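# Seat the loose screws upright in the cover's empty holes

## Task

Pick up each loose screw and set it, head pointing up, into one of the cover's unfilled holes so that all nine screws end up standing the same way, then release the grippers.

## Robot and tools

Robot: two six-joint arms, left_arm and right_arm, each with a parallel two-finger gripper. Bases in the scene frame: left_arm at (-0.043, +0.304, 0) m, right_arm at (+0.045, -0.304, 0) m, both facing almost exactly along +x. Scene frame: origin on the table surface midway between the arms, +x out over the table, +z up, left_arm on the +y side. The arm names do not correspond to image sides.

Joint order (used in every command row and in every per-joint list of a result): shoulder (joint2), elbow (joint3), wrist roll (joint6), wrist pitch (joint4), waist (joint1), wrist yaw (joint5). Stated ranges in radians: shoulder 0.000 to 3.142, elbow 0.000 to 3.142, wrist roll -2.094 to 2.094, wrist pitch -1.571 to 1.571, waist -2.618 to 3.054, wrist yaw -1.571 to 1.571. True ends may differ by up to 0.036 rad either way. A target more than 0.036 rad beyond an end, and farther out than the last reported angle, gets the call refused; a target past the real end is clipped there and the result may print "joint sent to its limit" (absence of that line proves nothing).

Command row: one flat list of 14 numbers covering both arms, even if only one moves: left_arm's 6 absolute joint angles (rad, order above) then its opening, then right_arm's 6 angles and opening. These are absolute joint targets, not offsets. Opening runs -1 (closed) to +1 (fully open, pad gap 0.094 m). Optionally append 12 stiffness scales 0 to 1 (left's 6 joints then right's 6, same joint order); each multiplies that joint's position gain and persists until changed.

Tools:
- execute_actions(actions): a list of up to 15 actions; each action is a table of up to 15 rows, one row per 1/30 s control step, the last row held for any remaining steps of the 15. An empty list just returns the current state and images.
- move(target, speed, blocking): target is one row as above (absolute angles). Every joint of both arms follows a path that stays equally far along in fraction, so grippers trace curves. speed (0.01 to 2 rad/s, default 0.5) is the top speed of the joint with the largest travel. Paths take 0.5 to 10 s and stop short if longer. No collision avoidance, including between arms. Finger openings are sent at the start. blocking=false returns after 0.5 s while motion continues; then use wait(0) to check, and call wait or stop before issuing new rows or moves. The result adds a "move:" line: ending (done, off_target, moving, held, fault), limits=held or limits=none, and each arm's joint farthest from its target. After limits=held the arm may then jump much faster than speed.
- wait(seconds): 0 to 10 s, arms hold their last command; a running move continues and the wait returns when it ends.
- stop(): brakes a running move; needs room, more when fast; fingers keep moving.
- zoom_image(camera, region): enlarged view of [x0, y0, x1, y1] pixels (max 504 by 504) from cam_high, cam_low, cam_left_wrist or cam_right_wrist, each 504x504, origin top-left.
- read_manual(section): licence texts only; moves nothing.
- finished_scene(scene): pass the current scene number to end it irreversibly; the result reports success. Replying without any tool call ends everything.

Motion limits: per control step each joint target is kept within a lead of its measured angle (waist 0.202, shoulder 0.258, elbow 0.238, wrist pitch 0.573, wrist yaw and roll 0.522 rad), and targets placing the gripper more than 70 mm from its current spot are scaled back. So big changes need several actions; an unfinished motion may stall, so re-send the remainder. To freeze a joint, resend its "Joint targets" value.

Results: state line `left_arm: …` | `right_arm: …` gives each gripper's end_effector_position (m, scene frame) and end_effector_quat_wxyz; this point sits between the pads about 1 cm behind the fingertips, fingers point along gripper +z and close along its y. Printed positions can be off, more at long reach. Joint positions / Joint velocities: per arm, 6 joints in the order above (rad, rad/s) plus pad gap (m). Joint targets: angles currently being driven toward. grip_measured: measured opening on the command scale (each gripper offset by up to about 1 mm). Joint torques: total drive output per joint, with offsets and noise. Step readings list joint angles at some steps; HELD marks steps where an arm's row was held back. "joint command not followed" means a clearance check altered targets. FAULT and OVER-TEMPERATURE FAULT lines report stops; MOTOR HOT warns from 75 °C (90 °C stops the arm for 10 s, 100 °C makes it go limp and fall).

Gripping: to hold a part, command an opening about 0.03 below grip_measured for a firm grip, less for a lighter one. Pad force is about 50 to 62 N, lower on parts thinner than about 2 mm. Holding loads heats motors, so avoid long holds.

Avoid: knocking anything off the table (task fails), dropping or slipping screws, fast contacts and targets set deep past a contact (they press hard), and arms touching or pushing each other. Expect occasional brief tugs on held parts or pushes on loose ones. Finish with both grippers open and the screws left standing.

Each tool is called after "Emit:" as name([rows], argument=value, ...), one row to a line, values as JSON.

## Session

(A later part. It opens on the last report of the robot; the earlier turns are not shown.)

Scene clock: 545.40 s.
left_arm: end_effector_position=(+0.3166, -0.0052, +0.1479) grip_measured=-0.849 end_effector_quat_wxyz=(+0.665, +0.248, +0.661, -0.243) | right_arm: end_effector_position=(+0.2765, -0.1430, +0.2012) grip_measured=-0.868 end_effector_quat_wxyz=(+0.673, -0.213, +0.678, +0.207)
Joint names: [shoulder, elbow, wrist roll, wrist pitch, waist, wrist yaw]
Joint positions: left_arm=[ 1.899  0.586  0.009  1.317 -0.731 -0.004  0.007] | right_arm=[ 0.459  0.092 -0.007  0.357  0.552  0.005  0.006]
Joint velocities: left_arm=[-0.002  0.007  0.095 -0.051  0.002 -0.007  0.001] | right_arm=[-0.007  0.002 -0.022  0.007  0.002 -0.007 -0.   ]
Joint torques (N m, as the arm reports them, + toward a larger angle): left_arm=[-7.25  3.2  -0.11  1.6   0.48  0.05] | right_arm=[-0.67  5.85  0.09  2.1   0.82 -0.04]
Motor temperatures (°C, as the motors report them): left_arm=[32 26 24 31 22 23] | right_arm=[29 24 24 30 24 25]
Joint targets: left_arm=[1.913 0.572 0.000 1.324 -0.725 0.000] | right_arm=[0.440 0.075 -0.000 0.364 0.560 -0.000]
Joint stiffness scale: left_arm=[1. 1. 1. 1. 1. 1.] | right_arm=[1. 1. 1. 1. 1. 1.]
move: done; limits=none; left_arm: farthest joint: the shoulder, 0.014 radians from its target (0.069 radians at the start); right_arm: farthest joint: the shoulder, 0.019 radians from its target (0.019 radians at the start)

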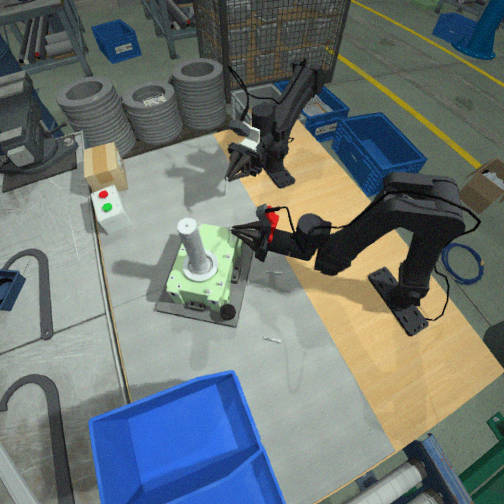

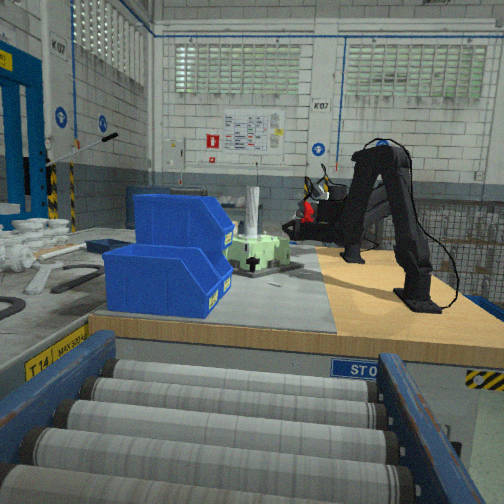

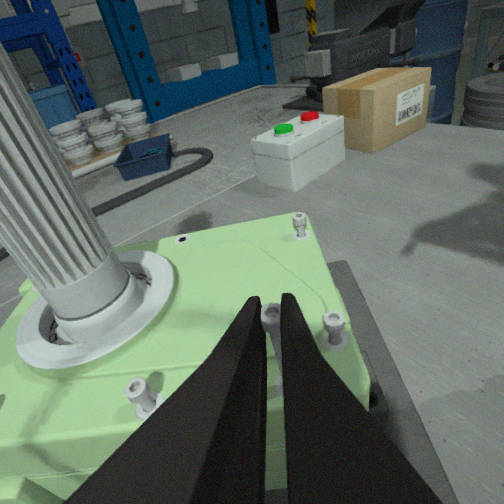

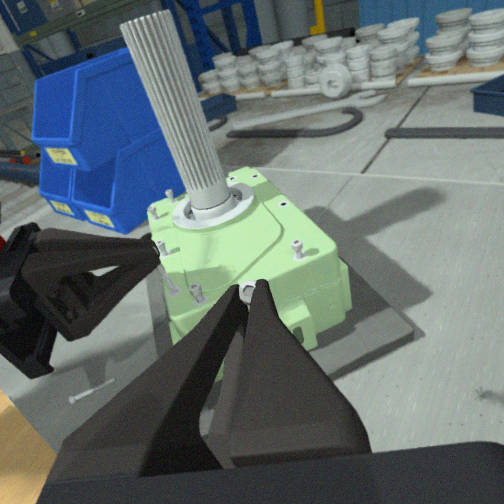

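Emit:
move(target=[1.966, 0.565, 0, 1.38, -0.725, 0, -0.87, 0.44, 0.075, 0, 0.364, 0.56, 0, -0.89], speed=0.08)

Emit:
zoom_image(camera="cam_right_wrist", region=[80, 200, 260, 340])

Scene clock: 552.63 s.
left_arm: end_effector_position=(+0.3175, -0.0060, +0.1364) grip_measured=-0.849 end_effector_quat_wxyz=(+0.665, +0.248, +0.662, -0.243) | right_arm: end_effector_position=(+0.2765, -0.1430, +0.2012) grip_measured=-0.868 end_effector_quat_wxyz=(+0.673, -0.213, +0.678, +0.207)
Joint names: [shoulder, elbow, wrist roll, wrist pitch, waist, wrist yaw]
Joint positions: left_arm=[ 1.952  0.586  0.009  1.367 -0.731 -0.004  0.007] | right_arm=[ 0.459  0.092 -0.007  0.357  0.552  0.005  0.006]
Joint velocities: left_arm=[ 0.002  0.007  0.022 -0.022  0.007  0.022  0.   ] | right_arm=[-0.002 -0.012  0.037 -0.007  0.007  0.037 -0.002]
Joint torques (N m, as the arm reports them, + toward a larger angle): left_arm=[-7.49  2.48 -0.12  1.66  0.44  0.06] | right_arm=[-0.76  5.84  0.08  2.09  0.75 -0.01]
Motor temperatures (°C, as the motors report them): left_arm=[32 25 24 31 22 23] | right_arm=[29 24 24 30 24 25]
Joint targets: left_arm=[1.966 0.565 -0.000 1.380 -0.725 -0.000] | right_arm=[0.440 0.075 0.000 0.364 0.560 0.000]
Joint stiffness scale: left_arm=[1. 1. 1. 1. 1. 1.] | right_arm=[1. 1. 1. 1. 1. 1.]
move: off_target (left_arm); limits=none; left_arm: farthest joint: the elbow, 0.021 radians from its target (0.021 radians at the start); right_arm: farthest joint: the shoulder, 0.019 radians from its target (0.019 radians at the start)

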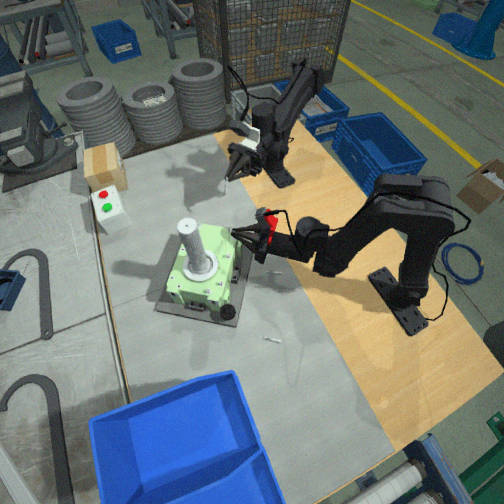

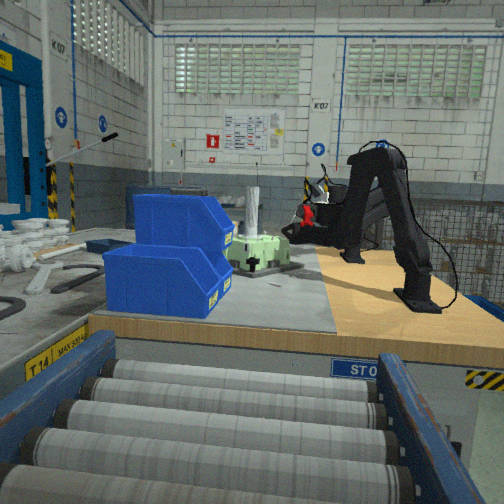

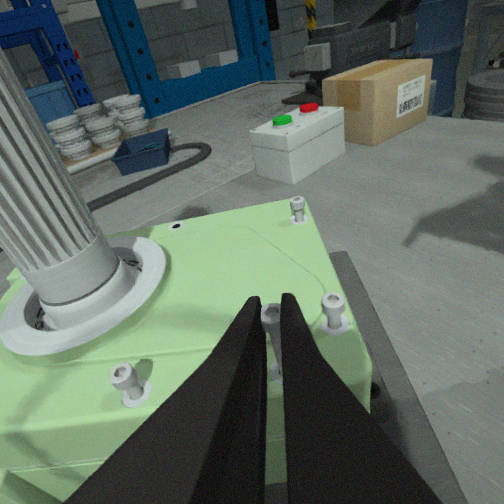

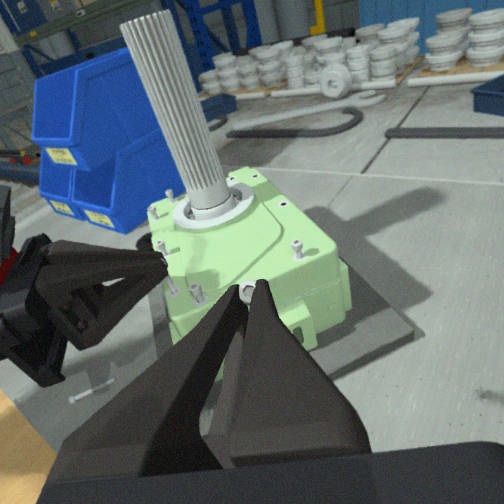

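Region (80, 200, 260, 340) of cam_right_wrist's 504x504 image, scaled by 2.800, with more detail than that image has.

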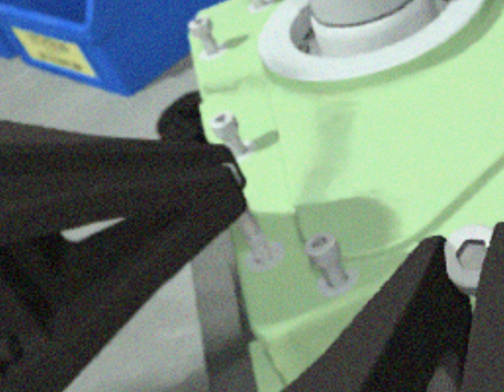

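Emit:
move(target=[2.005, 0.578, 0, 1.419, -0.725, 0, -0.87, 0.44, 0.075, 0, 0.364, 0.56, 0, -0.89], speed=0.08)

Emit:
execute_actions([
  [[2.005, 0.578, 0, 1.419, -0.725, 0, -0.68, 0.44, 0.075, 0, 0.364, 0.56, 0, -0.89]],
])

Emit:
zoom_image(camera="cam_right_wrist", region=[80, 200, 260, 340])

Scene clock: 565.50 s.
left_arm: end_effector_position=(+0.3179, -0.0063, +0.1286) grip_measured=-0.849 end_effector_quat_wxyz=(+0.665, +0.248, +0.661, -0.243) | right_arm: end_effector_position=(+0.2765, -0.1430, +0.2012) grip_measured=-0.868 end_effector_quat_wxyz=(+0.673, -0.213, +0.678, +0.207)
Joint names: [shoulder, elbow, wrist roll, wrist pitch, waist, wrist yaw]
Joint positions: left_arm=[ 1.99   0.586  0.009  1.407 -0.731 -0.004  0.007] | right_arm=[ 0.459  0.092 -0.007  0.357  0.552  0.005  0.006]
Joint velocities: left_arm=[-0.002  0.017  0.007  0.051  0.002 -0.095 -0.   ] | right_arm=[ 0.012 -0.012 -0.007 -0.022 -0.007 -0.022 -0.   ]
Joint torques (N m, as the arm reports them, + toward a larger angle): left_arm=[-7.57  3.21 -0.11  1.63  0.47  0.06] | right_arm=[-0.69  5.92  0.1   2.07  0.57  0.  ]
Motor temperatures (°C, as the motors report them): left_arm=[33 25 24 32 22 23] | right_arm=[29 24 24 31 24 25]
Joint targets: left_arm=[2.005 0.578 0.000 1.419 -0.725 -0.000] | right_arm=[0.440 0.075 -0.000 0.364 0.560 -0.000]
Joint stiffness scale: left_arm=[1. 1. 1. 1. 1. 1.] | right_arm=[1. 1. 1. 1. 1. 1.]
move: done; limits=none; left_arm: farthest joint: the shoulder, 0.015 radians from its target (0.053 radians at the start); right_arm: farthest joint: the shoulder, 0.019 radians from its target (0.019 radians at the start)

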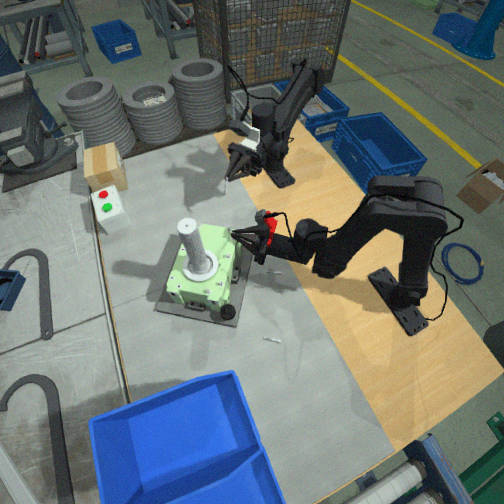

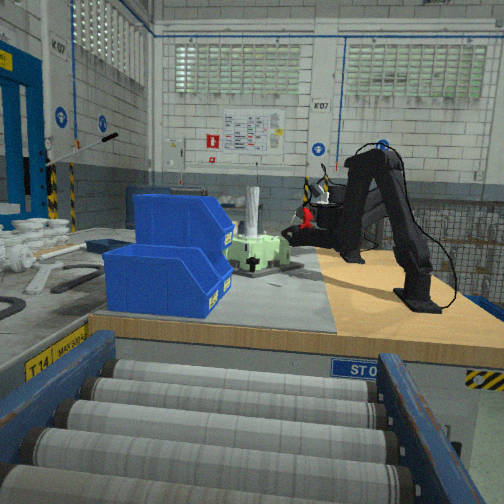

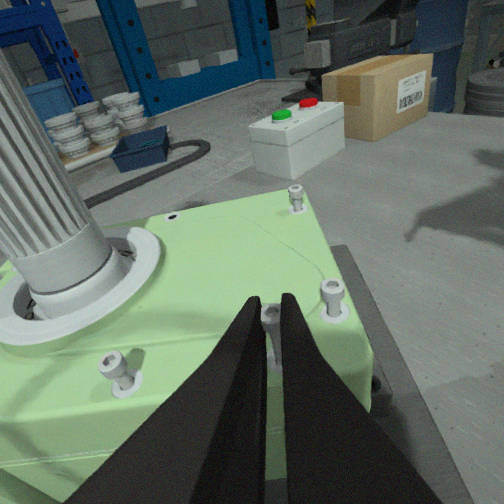

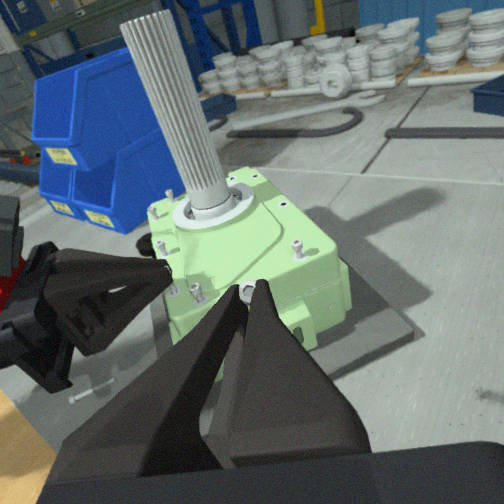

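Scene clock: 566.00 s.
left_arm: end_effector_position=(+0.3179, -0.0063, +0.1296) grip_measured=-0.683 end_effector_quat_wxyz=(+0.666, +0.248, +0.660, -0.243) | right_arm: end_effector_position=(+0.2765, -0.1430, +0.2012) grip_measured=-0.868 end_effector_quat_wxyz=(+0.673, -0.213, +0.678, +0.207)
Joint names: [shoulder, elbow, wrist roll, wrist pitch, waist, wrist yaw]
Joint positions: left_arm=[ 1.991  0.586  0.009  1.411 -0.731 -0.004  0.015] | right_arm=[ 0.459  0.092 -0.007  0.357  0.552  0.005  0.006]
Joint velocities: left_arm=[ 0.002  0.007  0.037 -0.007 -0.017 -0.051 -0.   ] | right_arm=[ 0.007 -0.007 -0.022 -0.022 -0.017 -0.022 -0.   ]
Joint torques (N m, as the arm reports them, + toward a larger angle): left_arm=[-7.6   3.23 -0.12  1.59  0.47  0.06] | right_arm=[-0.57  5.85  0.07  2.12  0.81 -0.01]
Motor temperatures (°C, as the motors report them): left_arm=[33 25 24 32 22 23] | right_arm=[29 24 24 31 24 25]
Joint targets: left_arm=[2.005 0.578 0.000 1.419 -0.725 0.000] | right_arm=[0.440 0.075 0.000 0.364 0.560 0.000]
Joint stiffness scale: left_arm=[1. 1. 1. 1. 1. 1.] | right_arm=[1. 1. 1. 1. 1. 1.]
Step readings (joint positions):
0: left_arm=[1.990 0.586 0.009 1.407 -0.731 -0.004] | right_arm=[0.459 0.092 -0.007 0.357 0.552 0.005]
1: left_arm=[1.991 0.586 0.009 1.407 -0.731 -0.004] | right_arm=[0.459 0.092 -0.007 0.357 0.552 0.005]
2: left_arm=[1.991 0.586 0.009 1.408 -0.731 -0.004] | right_arm=[0.459 0.092 -0.007 0.357 0.552 0.005]
4: left_arm=[1.991 0.586 0.009 1.409 -0.731 -0.004] | right_arm=[0.459 0.092 -0.007 0.357 0.552 0.005]
8: left_arm=[1.991 0.586 0.009 1.411 -0.731 -0.004] | right_arm=[0.459 0.092 -0.007 0.357 0.552 0.005]
15: Joint positions above

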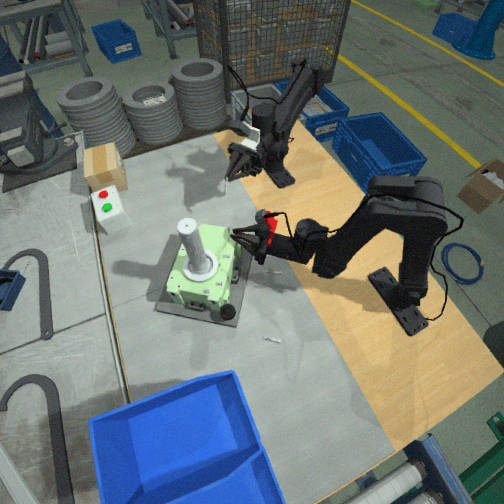

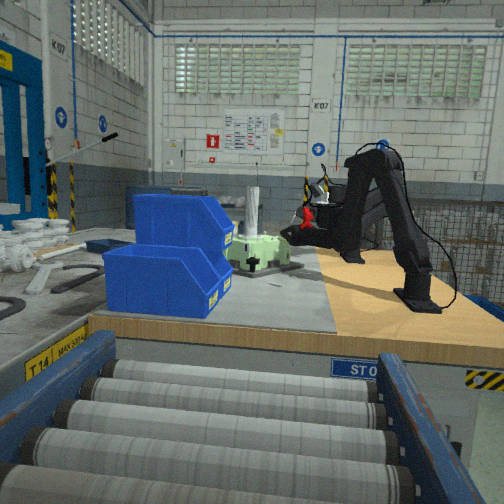

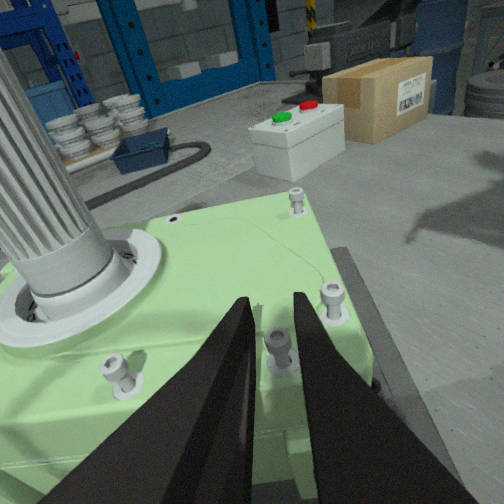

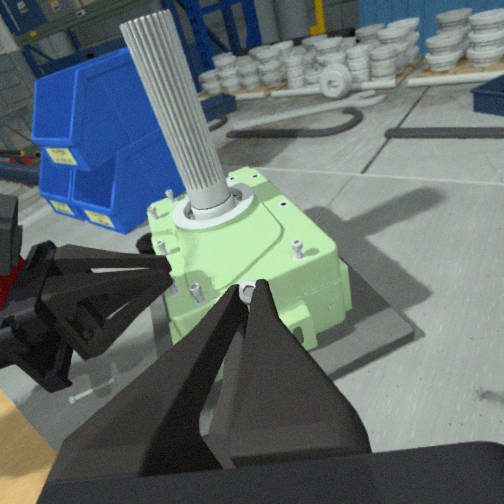

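Region (80, 200, 260, 340) of cam_right_wrist's 504x504 image, scaled by 2.800, with more detail than that image has.

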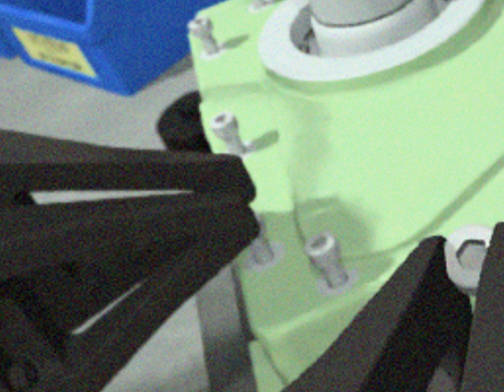

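Emit:
move(target=[1.66, 0.365, 0, 1.295, -0.725, 0, -0.68, 1.44, 1.02, 0, -0.15, 0.572, 0, -0.89], speed=0.6)

Scene clock: 588.13 s.
left_arm: end_effector_position=(+0.2763, +0.0296, +0.1610) grip_measured=-0.683 end_effector_quat_wxyz=(+0.665, +0.248, +0.661, -0.243) | right_arm: end_effector_position=(+0.4028, -0.0488, +0.1925) grip_measured=-0.868 end_effector_quat_wxyz=(+0.455, -0.270, +0.837, +0.142)
Joint names: [shoulder, elbow, wrist roll, wrist pitch, waist, wrist yaw]
Joint positions: left_arm=[ 1.685  0.38   0.009  1.309 -0.731 -0.004  0.015] | right_arm=[ 1.436  0.988 -0.007 -0.128  0.564  0.005  0.006]
Joint velocities: left_arm=[-0.017 -0.007  0.007 -0.037 -0.002 -0.007 -0.001] | right_arm=[-0.007  0.012 -0.037 -0.007 -0.002  0.022  0.   ]
Joint torques (N m, as the arm reports them, + toward a larger angle): left_arm=[-8.81  3.13 -0.12  1.4   0.44  0.05] | right_arm=[-7.09  9.29  0.09  1.65  0.64 -0.02]
Motor temperatures (°C, as the motors report them): left_arm=[33 25 24 33 22 23] | right_arm=[29 25 24 31 24 25]
Joint targets: left_arm=[1.660 0.365 0.000 1.295 -0.725 -0.000] | right_arm=[1.440 1.020 -0.000 -0.150 0.572 -0.000]
Joint stiffness scale: left_arm=[1. 1. 1. 1. 1. 1.] | right_arm=[1. 1. 1. 1. 1. 1.]
move: off_target (left_arm, right_arm); limits=none; left_arm: farthest joint: the shoulder, 0.025 radians from its target (0.331 radians at the start); right_arm: farthest joint: the elbow, 0.032 radians from its target (0.928 radians at the start)

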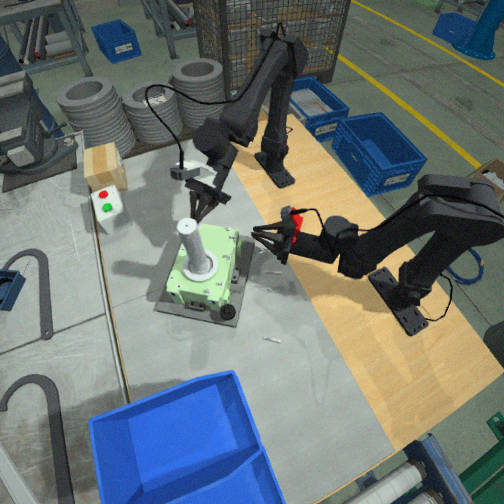

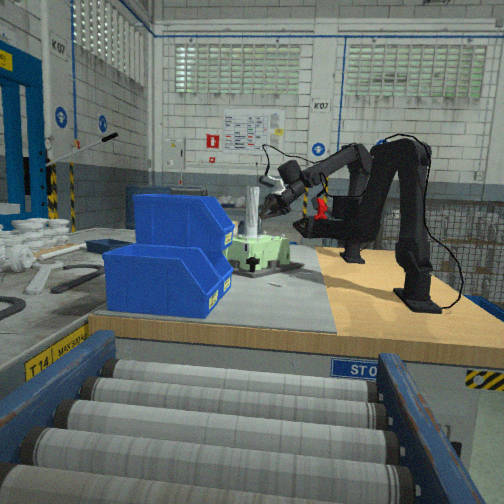

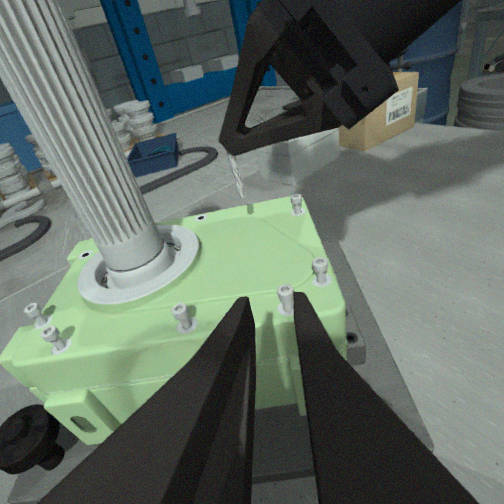

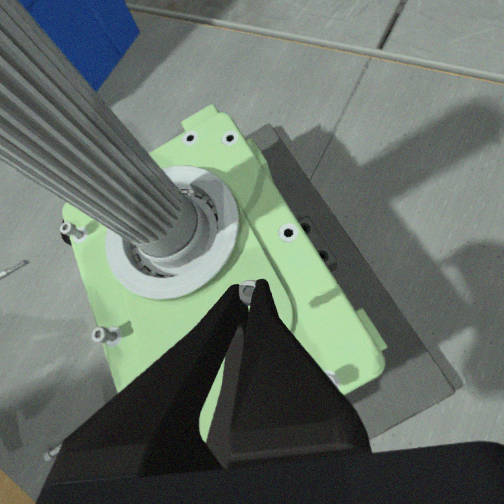

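Emit:
move(target=[1.66, 0.365, 0, 1.295, -0.725, 0, -0.68, 1.638, 1.197, 0, -0.10, 0.513, 0, -0.89], speed=0.3)

Emit:
zoom_image(camera="cam_left_wrist", region=[120, 100, 320, 260])

Scene clock: 602.60 s.
left_arm: end_effector_position=(+0.2763, +0.0296, +0.1610) grip_measured=-0.683 end_effector_quat_wxyz=(+0.665, +0.248, +0.661, -0.243) | right_arm: end_effector_position=(+0.4565, -0.0367, +0.1905) grip_measured=-0.868 end_effector_quat_wxyz=(+0.460, -0.251, +0.841, +0.132)
Joint names: [shoulder, elbow, wrist roll, wrist pitch, waist, wrist yaw]
Joint positions: left_arm=[ 1.685  0.38   0.009  1.309 -0.731 -0.004  0.015] | right_arm=[ 1.633  1.166 -0.007 -0.106  0.52   0.005  0.006]
Joint velocities: left_arm=[-0.002  0.007 -0.007 -0.022 -0.002  0.051 -0.001] | right_arm=[ 0.002  0.012  0.051  0.007  0.002  0.037 -0.   ]
Joint torques (N m, as the arm reports them, + toward a larger angle): left_arm=[-8.77  3.12 -0.11  1.4   0.43  0.06] | right_arm=[-9.23  9.04  0.09  1.9  -0.67 -0.02]
Motor temperatures (°C, as the motors report them): left_arm=[33 25 24 32 22 23] | right_arm=[30 26 24 31 24 25]
Joint targets: left_arm=[1.660 0.365 -0.000 1.295 -0.725 0.000] | right_arm=[1.638 1.197 0.000 -0.100 0.513 -0.000]
Joint stiffness scale: left_arm=[1. 1. 1. 1. 1. 1.] | right_arm=[1. 1. 1. 1. 1. 1.]
move: off_target (left_arm, right_arm); limits=none; left_arm: farthest joint: the shoulder, 0.025 radians from its target (0.025 radians at the start); right_arm: farthest joint: the elbow, 0.031 radians from its target (0.209 radians at the start)

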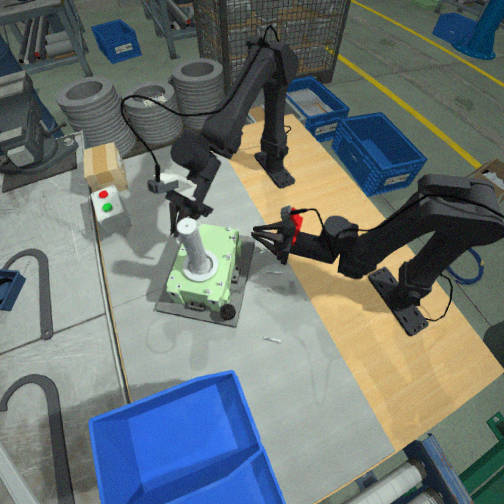

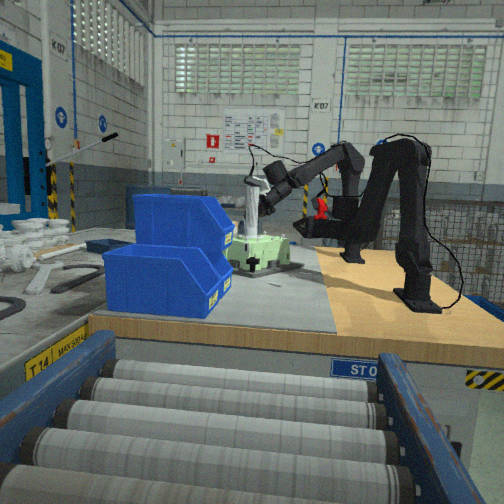

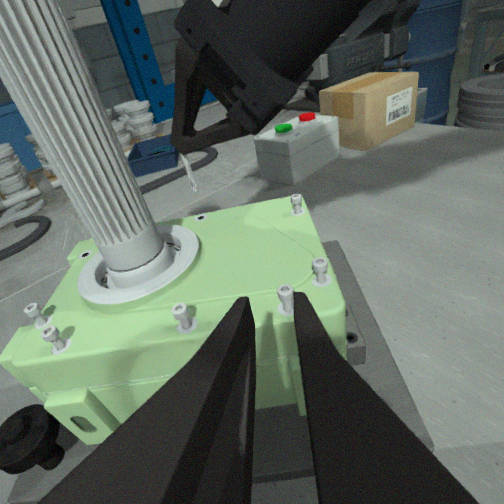

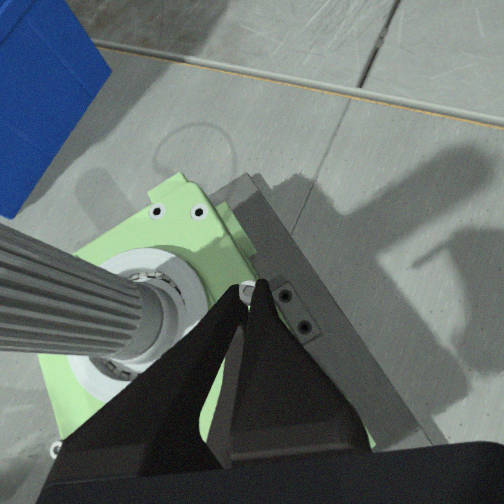

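Region (120, 100, 320, 260) of cam_left_wrist's 504x504 image, scaled by 2.520, with more detail than that image has; it fills the top 403 rows of this view, and the rest is white.

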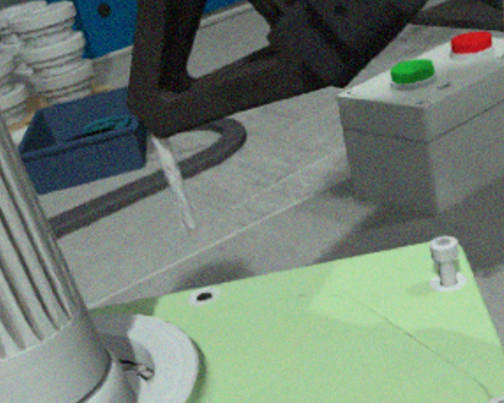

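Emit:
move(target=[1.66, 0.365, 0, 1.295, -0.725, 0, -0.68, 1.674, 1.109, 0, -0.031, 0.513, 0, -0.89], speed=0.15)

Emit:
zoom_image(camera="cam_left_wrist", region=[120, 100, 320, 260])

Emit:
zoom_image(camera="cam_right_wrist", region=[130, 180, 350, 400])

Scene clock: 612.80 s.
left_arm: end_effector_position=(+0.2763, +0.0296, +0.1609) grip_measured=-0.683 end_effector_quat_wxyz=(+0.665, +0.248, +0.661, -0.243) | right_arm: end_effector_position=(+0.4594, -0.0348, +0.1694) grip_measured=-0.868 end_effector_quat_wxyz=(+0.456, -0.252, +0.844, +0.131)
Joint names: [shoulder, elbow, wrist roll, wrist pitch, waist, wrist yaw]
Joint positions: left_arm=[ 1.685  0.38   0.009  1.309 -0.731 -0.004  0.015] | right_arm=[ 1.669  1.127 -0.007 -0.04   0.52   0.005  0.006]
Joint velocities: left_arm=[-0.007  0.027 -0.037 -0.095 -0.002 -0.007 -0.   ] | right_arm=[-0.012 -0.007  0.037 -0.051  0.007 -0.007 -0.   ]
Joint torques (N m, as the arm reports them, + toward a larger angle): left_arm=[-8.77  3.15 -0.12  1.4   0.43  0.05] | right_arm=[-9.6   5.38  0.05  1.92 -0.64  0.  ]
Motor temperatures (°C, as the motors report them): left_arm=[33 25 24 33 22 23] | right_arm=[30 26 24 31 24 25]
Joint targets: left_arm=[1.660 0.365 -0.000 1.295 -0.725 -0.000] | right_arm=[1.674 1.109 -0.000 -0.031 0.513 0.000]
Joint stiffness scale: left_arm=[1. 1. 1. 1. 1. 1.] | right_arm=[1. 1. 1. 1. 1. 1.]
move: off_target (left_arm); limits=none; left_arm: farthest joint: the shoulder, 0.025 radians from its target (0.025 radians at the start); right_arm: farthest joint: the elbow, 0.018 radians from its target (0.057 radians at the start)

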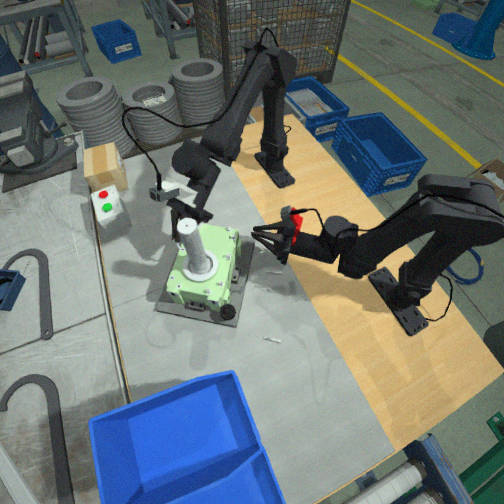

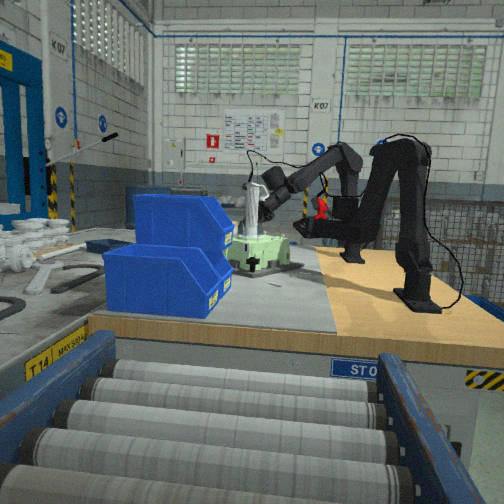

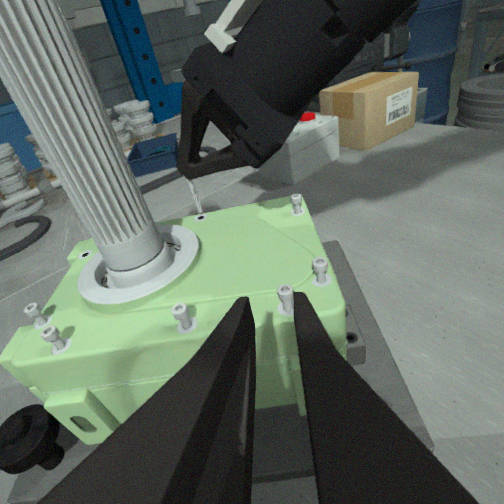

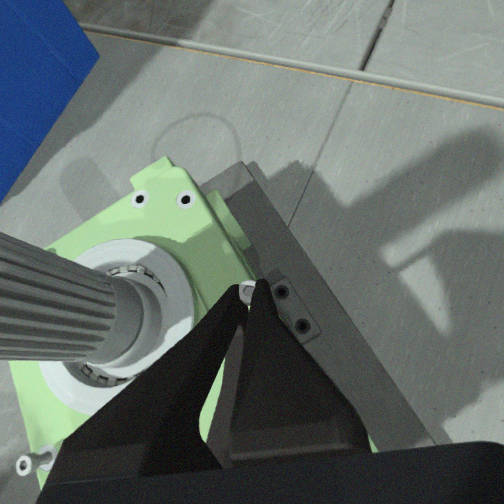

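Region (120, 100, 320, 260) of cam_left_wrist's 504x504 image, scaled by 2.520, with more detail than that image has; it fills the top 403 rows of this view, and the rest is white.

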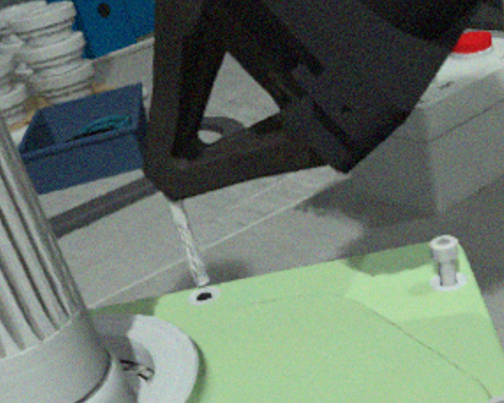

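Region (130, 180, 350, 400) of cam_right_wrist's 504x504 image, scaled by 2.291, with more detail than that image has.

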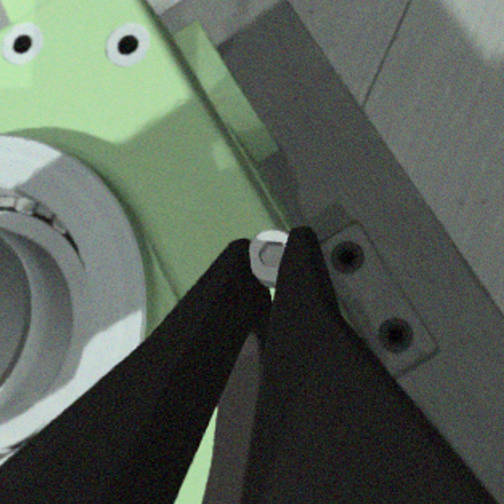

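Emit:
zoom_image(camera="cam_high", region=[150, 200, 230, 290])

Emit:
zoom_image(camera="cam_low", region=[225, 190, 295, 250])

Region (150, 200, 230, 290) of cam_high's 504x504 image, scaled by 5.600, with more detail than that image has.

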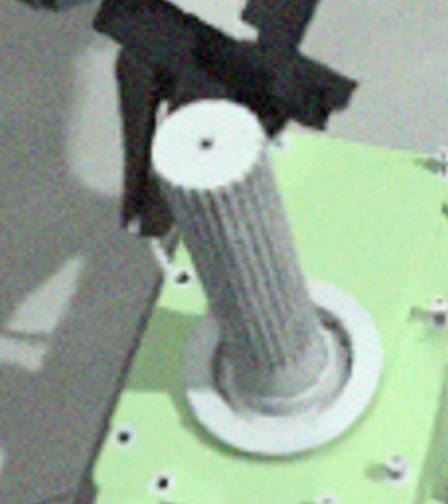

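Region (225, 190, 295, 250) of cam_low's 504x504 image, scaled by 7.200, with more detail than that image has; it fills the top 432 rows of this view, and the rest is white.

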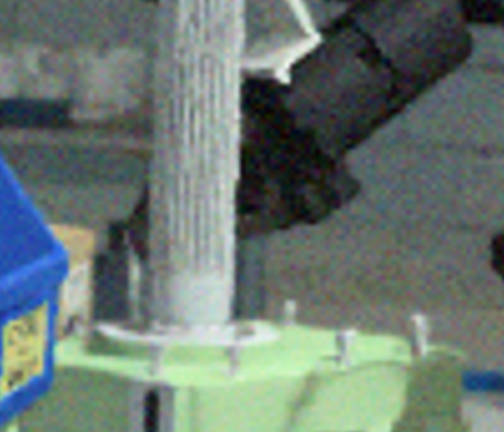

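Emit:
execute_actions([
  [[1.66, 0.365, 0, 1.295, -0.725, 0, -0.68, 1.674, 1.109, 0, -0.031, 0.537, 0, -0.89]],
])

Emit:
zoom_image(camera="cam_left_wrist", region=[150, 150, 270, 250])

Emit:
zoom_image(camera="cam_high", region=[150, 200, 230, 290])

Scene clock: 640.43 s.
left_arm: end_effector_position=(+0.2763, +0.0296, +0.1609) grip_measured=-0.683 end_effector_quat_wxyz=(+0.665, +0.248, +0.661, -0.243) | right_arm: end_effector_position=(+0.4568, -0.0307, +0.1696) grip_measured=-0.868 end_effector_quat_wxyz=(+0.455, -0.256, +0.842, +0.134)
Joint names: [shoulder, elbow, wrist roll, wrist pitch, waist, wrist yaw]
Joint positions: left_arm=[ 1.685  0.38   0.009  1.309 -0.731 -0.004  0.015] | right_arm=[ 1.669  1.127 -0.007 -0.039  0.53   0.005  0.006]
Joint velocities: left_arm=[ 0.007 -0.012  0.037  0.081 -0.007 -0.007 -0.001] | right_arm=[ 0.017 -0.022 -0.037  0.037 -0.002 -0.051  0.   ]
Joint torques (N m, as the arm reports them, + toward a larger angle): left_arm=[-8.76  3.15 -0.12  1.4   0.46  0.06] | right_arm=[-9.63  5.52  0.1   1.89  0.54 -0.02]
Motor temperatures (°C, as the motors report them): left_arm=[34 25 24 33 22 23] | right_arm=[31 25 24 32 24 25]
Joint targets: left_arm=[1.660 0.365 0.000 1.295 -0.725 0.000] | right_arm=[1.674 1.109 -0.000 -0.031 0.537 0.000]
Joint stiffness scale: left_arm=[1. 1. 1. 1. 1. 1.] | right_arm=[1. 1. 1. 1. 1. 1.]
Step readings (joint positions):
0: left_arm=[1.685 0.380 0.009 1.309 -0.731 -0.004] | right_arm=[1.669 1.127 -0.007 -0.040 0.520 0.005]
1: left_arm=[1.685 0.380 0.009 1.309 -0.731 -0.004] | right_arm=[1.669 1.127 -0.007 -0.040 0.521 0.005]
2: left_arm=[1.685 0.380 0.009 1.309 -0.731 -0.004] | right_arm=[1.669 1.127 -0.007 -0.039 0.522 0.005]
4: left_arm=[1.685 0.380 0.009 1.309 -0.731 -0.004] | right_arm=[1.669 1.127 -0.007 -0.039 0.526 0.005]
8: left_arm=[1.685 0.380 0.009 1.309 -0.731 -0.004] | right_arm=[1.669 1.127 -0.007 -0.039 0.530 0.005]
15: Joint positions above

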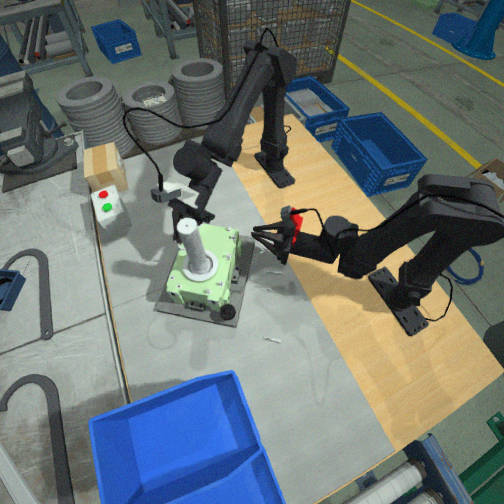

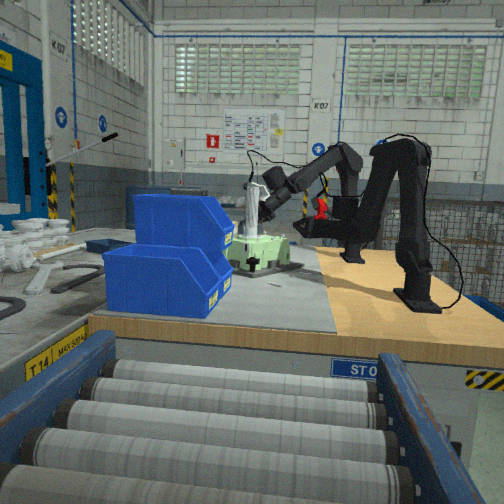

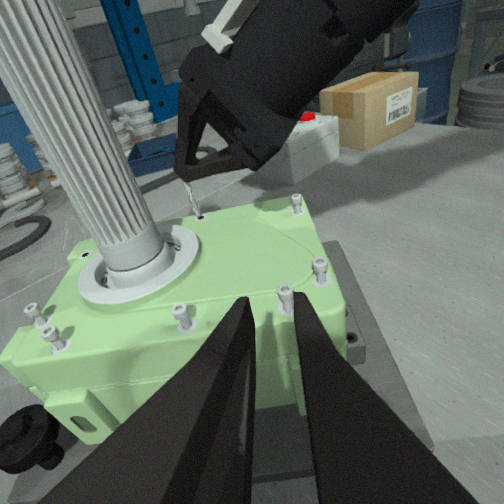

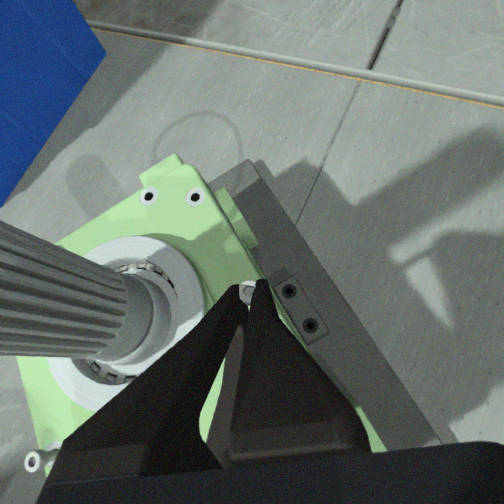

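Region (150, 150, 270, 250) of cam_left_wrist's 504x504 image, scaled by 4.200, with more detail than that image has.

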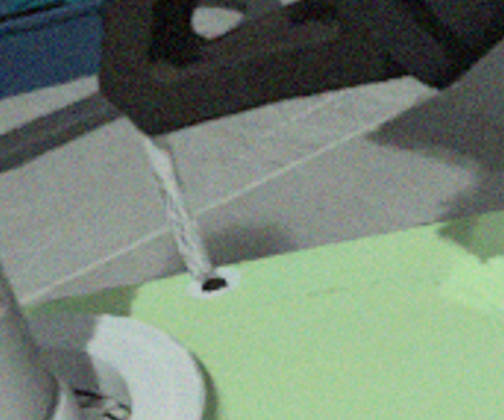

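Region (150, 200, 230, 290) of cam_high's 504x504 image, scaled by 5.600, with more detail than that image has.

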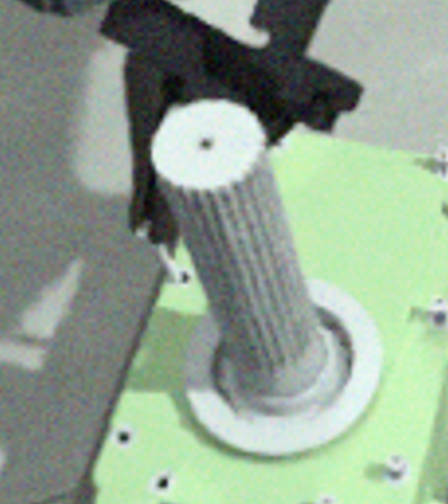

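Emit:
execute_actions([
  [[1.66, 0.365, 0, 1.295, -0.725, 0, -0.68, 1.674, 1.109, 0, -0.072, 0.533, 0, -0.89]],
])

Emit:
zoom_image(camera="cam_left_wrist", region=[150, 150, 270, 250])

Emit:
zoom_image(camera="cam_high", region=[150, 200, 230, 290])

Scene clock: 648.97 s.
left_arm: end_effector_position=(+0.2763, +0.0296, +0.1609) grip_measured=-0.683 end_effector_quat_wxyz=(+0.665, +0.248, +0.661, -0.243) | right_arm: end_effector_position=(+0.4557, -0.0314, +0.1676) grip_measured=-0.868 end_effector_quat_wxyz=(+0.451, -0.257, +0.844, +0.132)
Joint names: [shoulder, elbow, wrist roll, wrist pitch, waist, wrist yaw]
Joint positions: left_arm=[ 1.685  0.38   0.009  1.309 -0.731 -0.004  0.015] | right_arm=[ 1.669  1.127 -0.007 -0.049  0.53   0.005  0.006]
Joint velocities: left_arm=[-0.007 -0.007  0.066  0.007 -0.017  0.022 -0.001] | right_arm=[-0.002 -0.007 -0.037 -0.007 -0.007 -0.051 -0.001]
Joint torques (N m, as the arm reports them, + toward a larger angle): left_arm=[-8.81  3.13 -0.11  1.4   0.46  0.06] | right_arm=[-9.55  5.37  0.09  1.53  0.28 -0.03]
Motor temperatures (°C, as the motors report them): left_arm=[34 25 24 33 22 23] | right_arm=[31 25 24 32 24 25]
Joint targets: left_arm=[1.660 0.365 -0.000 1.295 -0.725 0.000] | right_arm=[1.674 1.109 0.000 -0.072 0.533 -0.000]
Joint stiffness scale: left_arm=[1. 1. 1. 1. 1. 1.] | right_arm=[1. 1. 1. 1. 1. 1.]
Step readings (joint positions):
0: left_arm=[1.685 0.380 0.009 1.309 -0.731 -0.004] | right_arm=[1.669 1.127 -0.007 -0.039 0.530 0.005]
1: left_arm=[1.685 0.380 0.009 1.309 -0.731 -0.004] | right_arm=[1.669 1.127 -0.007 -0.040 0.530 0.005]
2: left_arm=[1.685 0.380 0.009 1.309 -0.731 -0.004] | right_arm=[1.669 1.127 -0.007 -0.041 0.530 0.005]
4: left_arm=[1.685 0.380 0.009 1.309 -0.731 -0.004] | right_arm=[1.669 1.127 -0.007 -0.045 0.530 0.005]
8: left_arm=[1.685 0.380 0.009 1.309 -0.731 -0.004] | right_arm=[1.669 1.127 -0.007 -0.049 0.530 0.005]
15: Joint positions above

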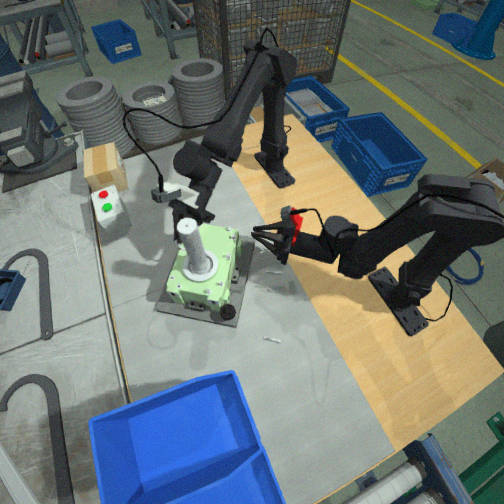

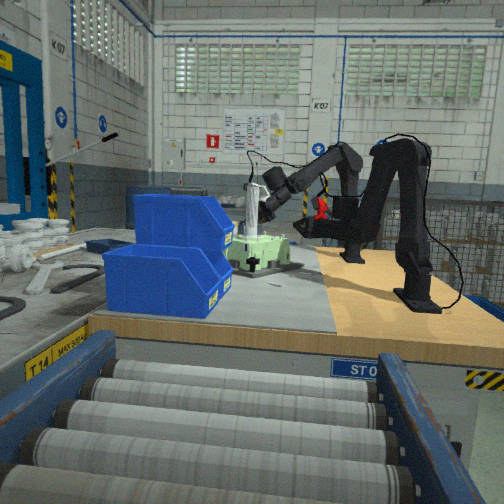

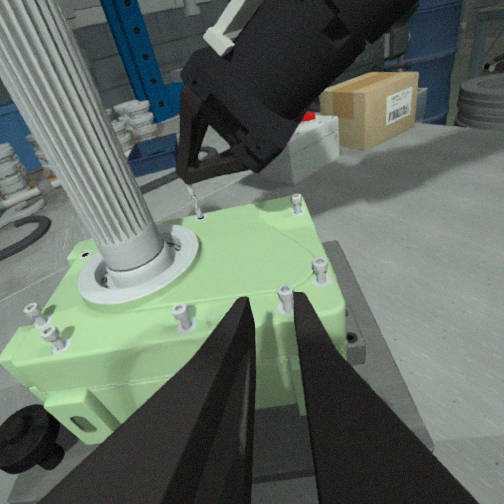

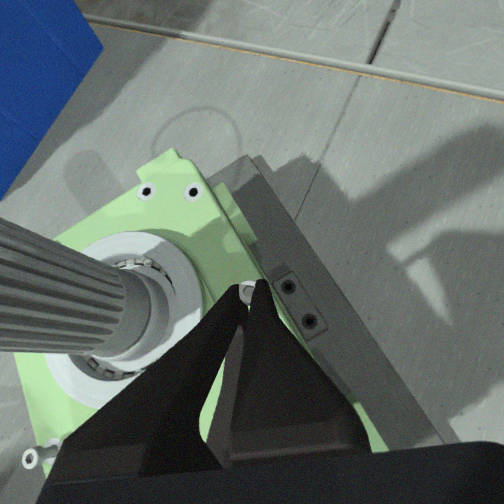

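Region (150, 150, 270, 250) of cam_left_wrist's 504x504 image, scaled by 4.200, with more detail than that image has.

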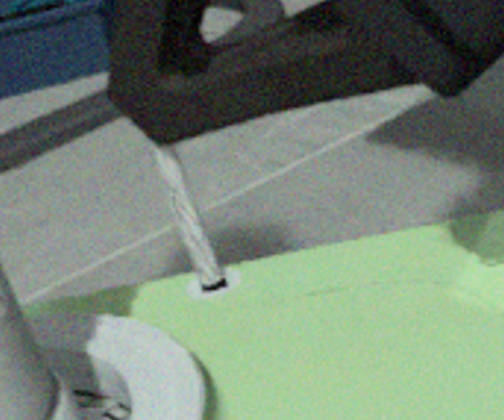

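Region (150, 200, 230, 290) of cam_high's 504x504 image, scaled by 5.600, with more detail than that image has.

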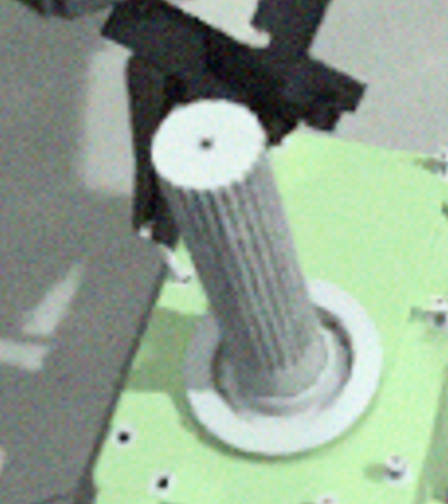

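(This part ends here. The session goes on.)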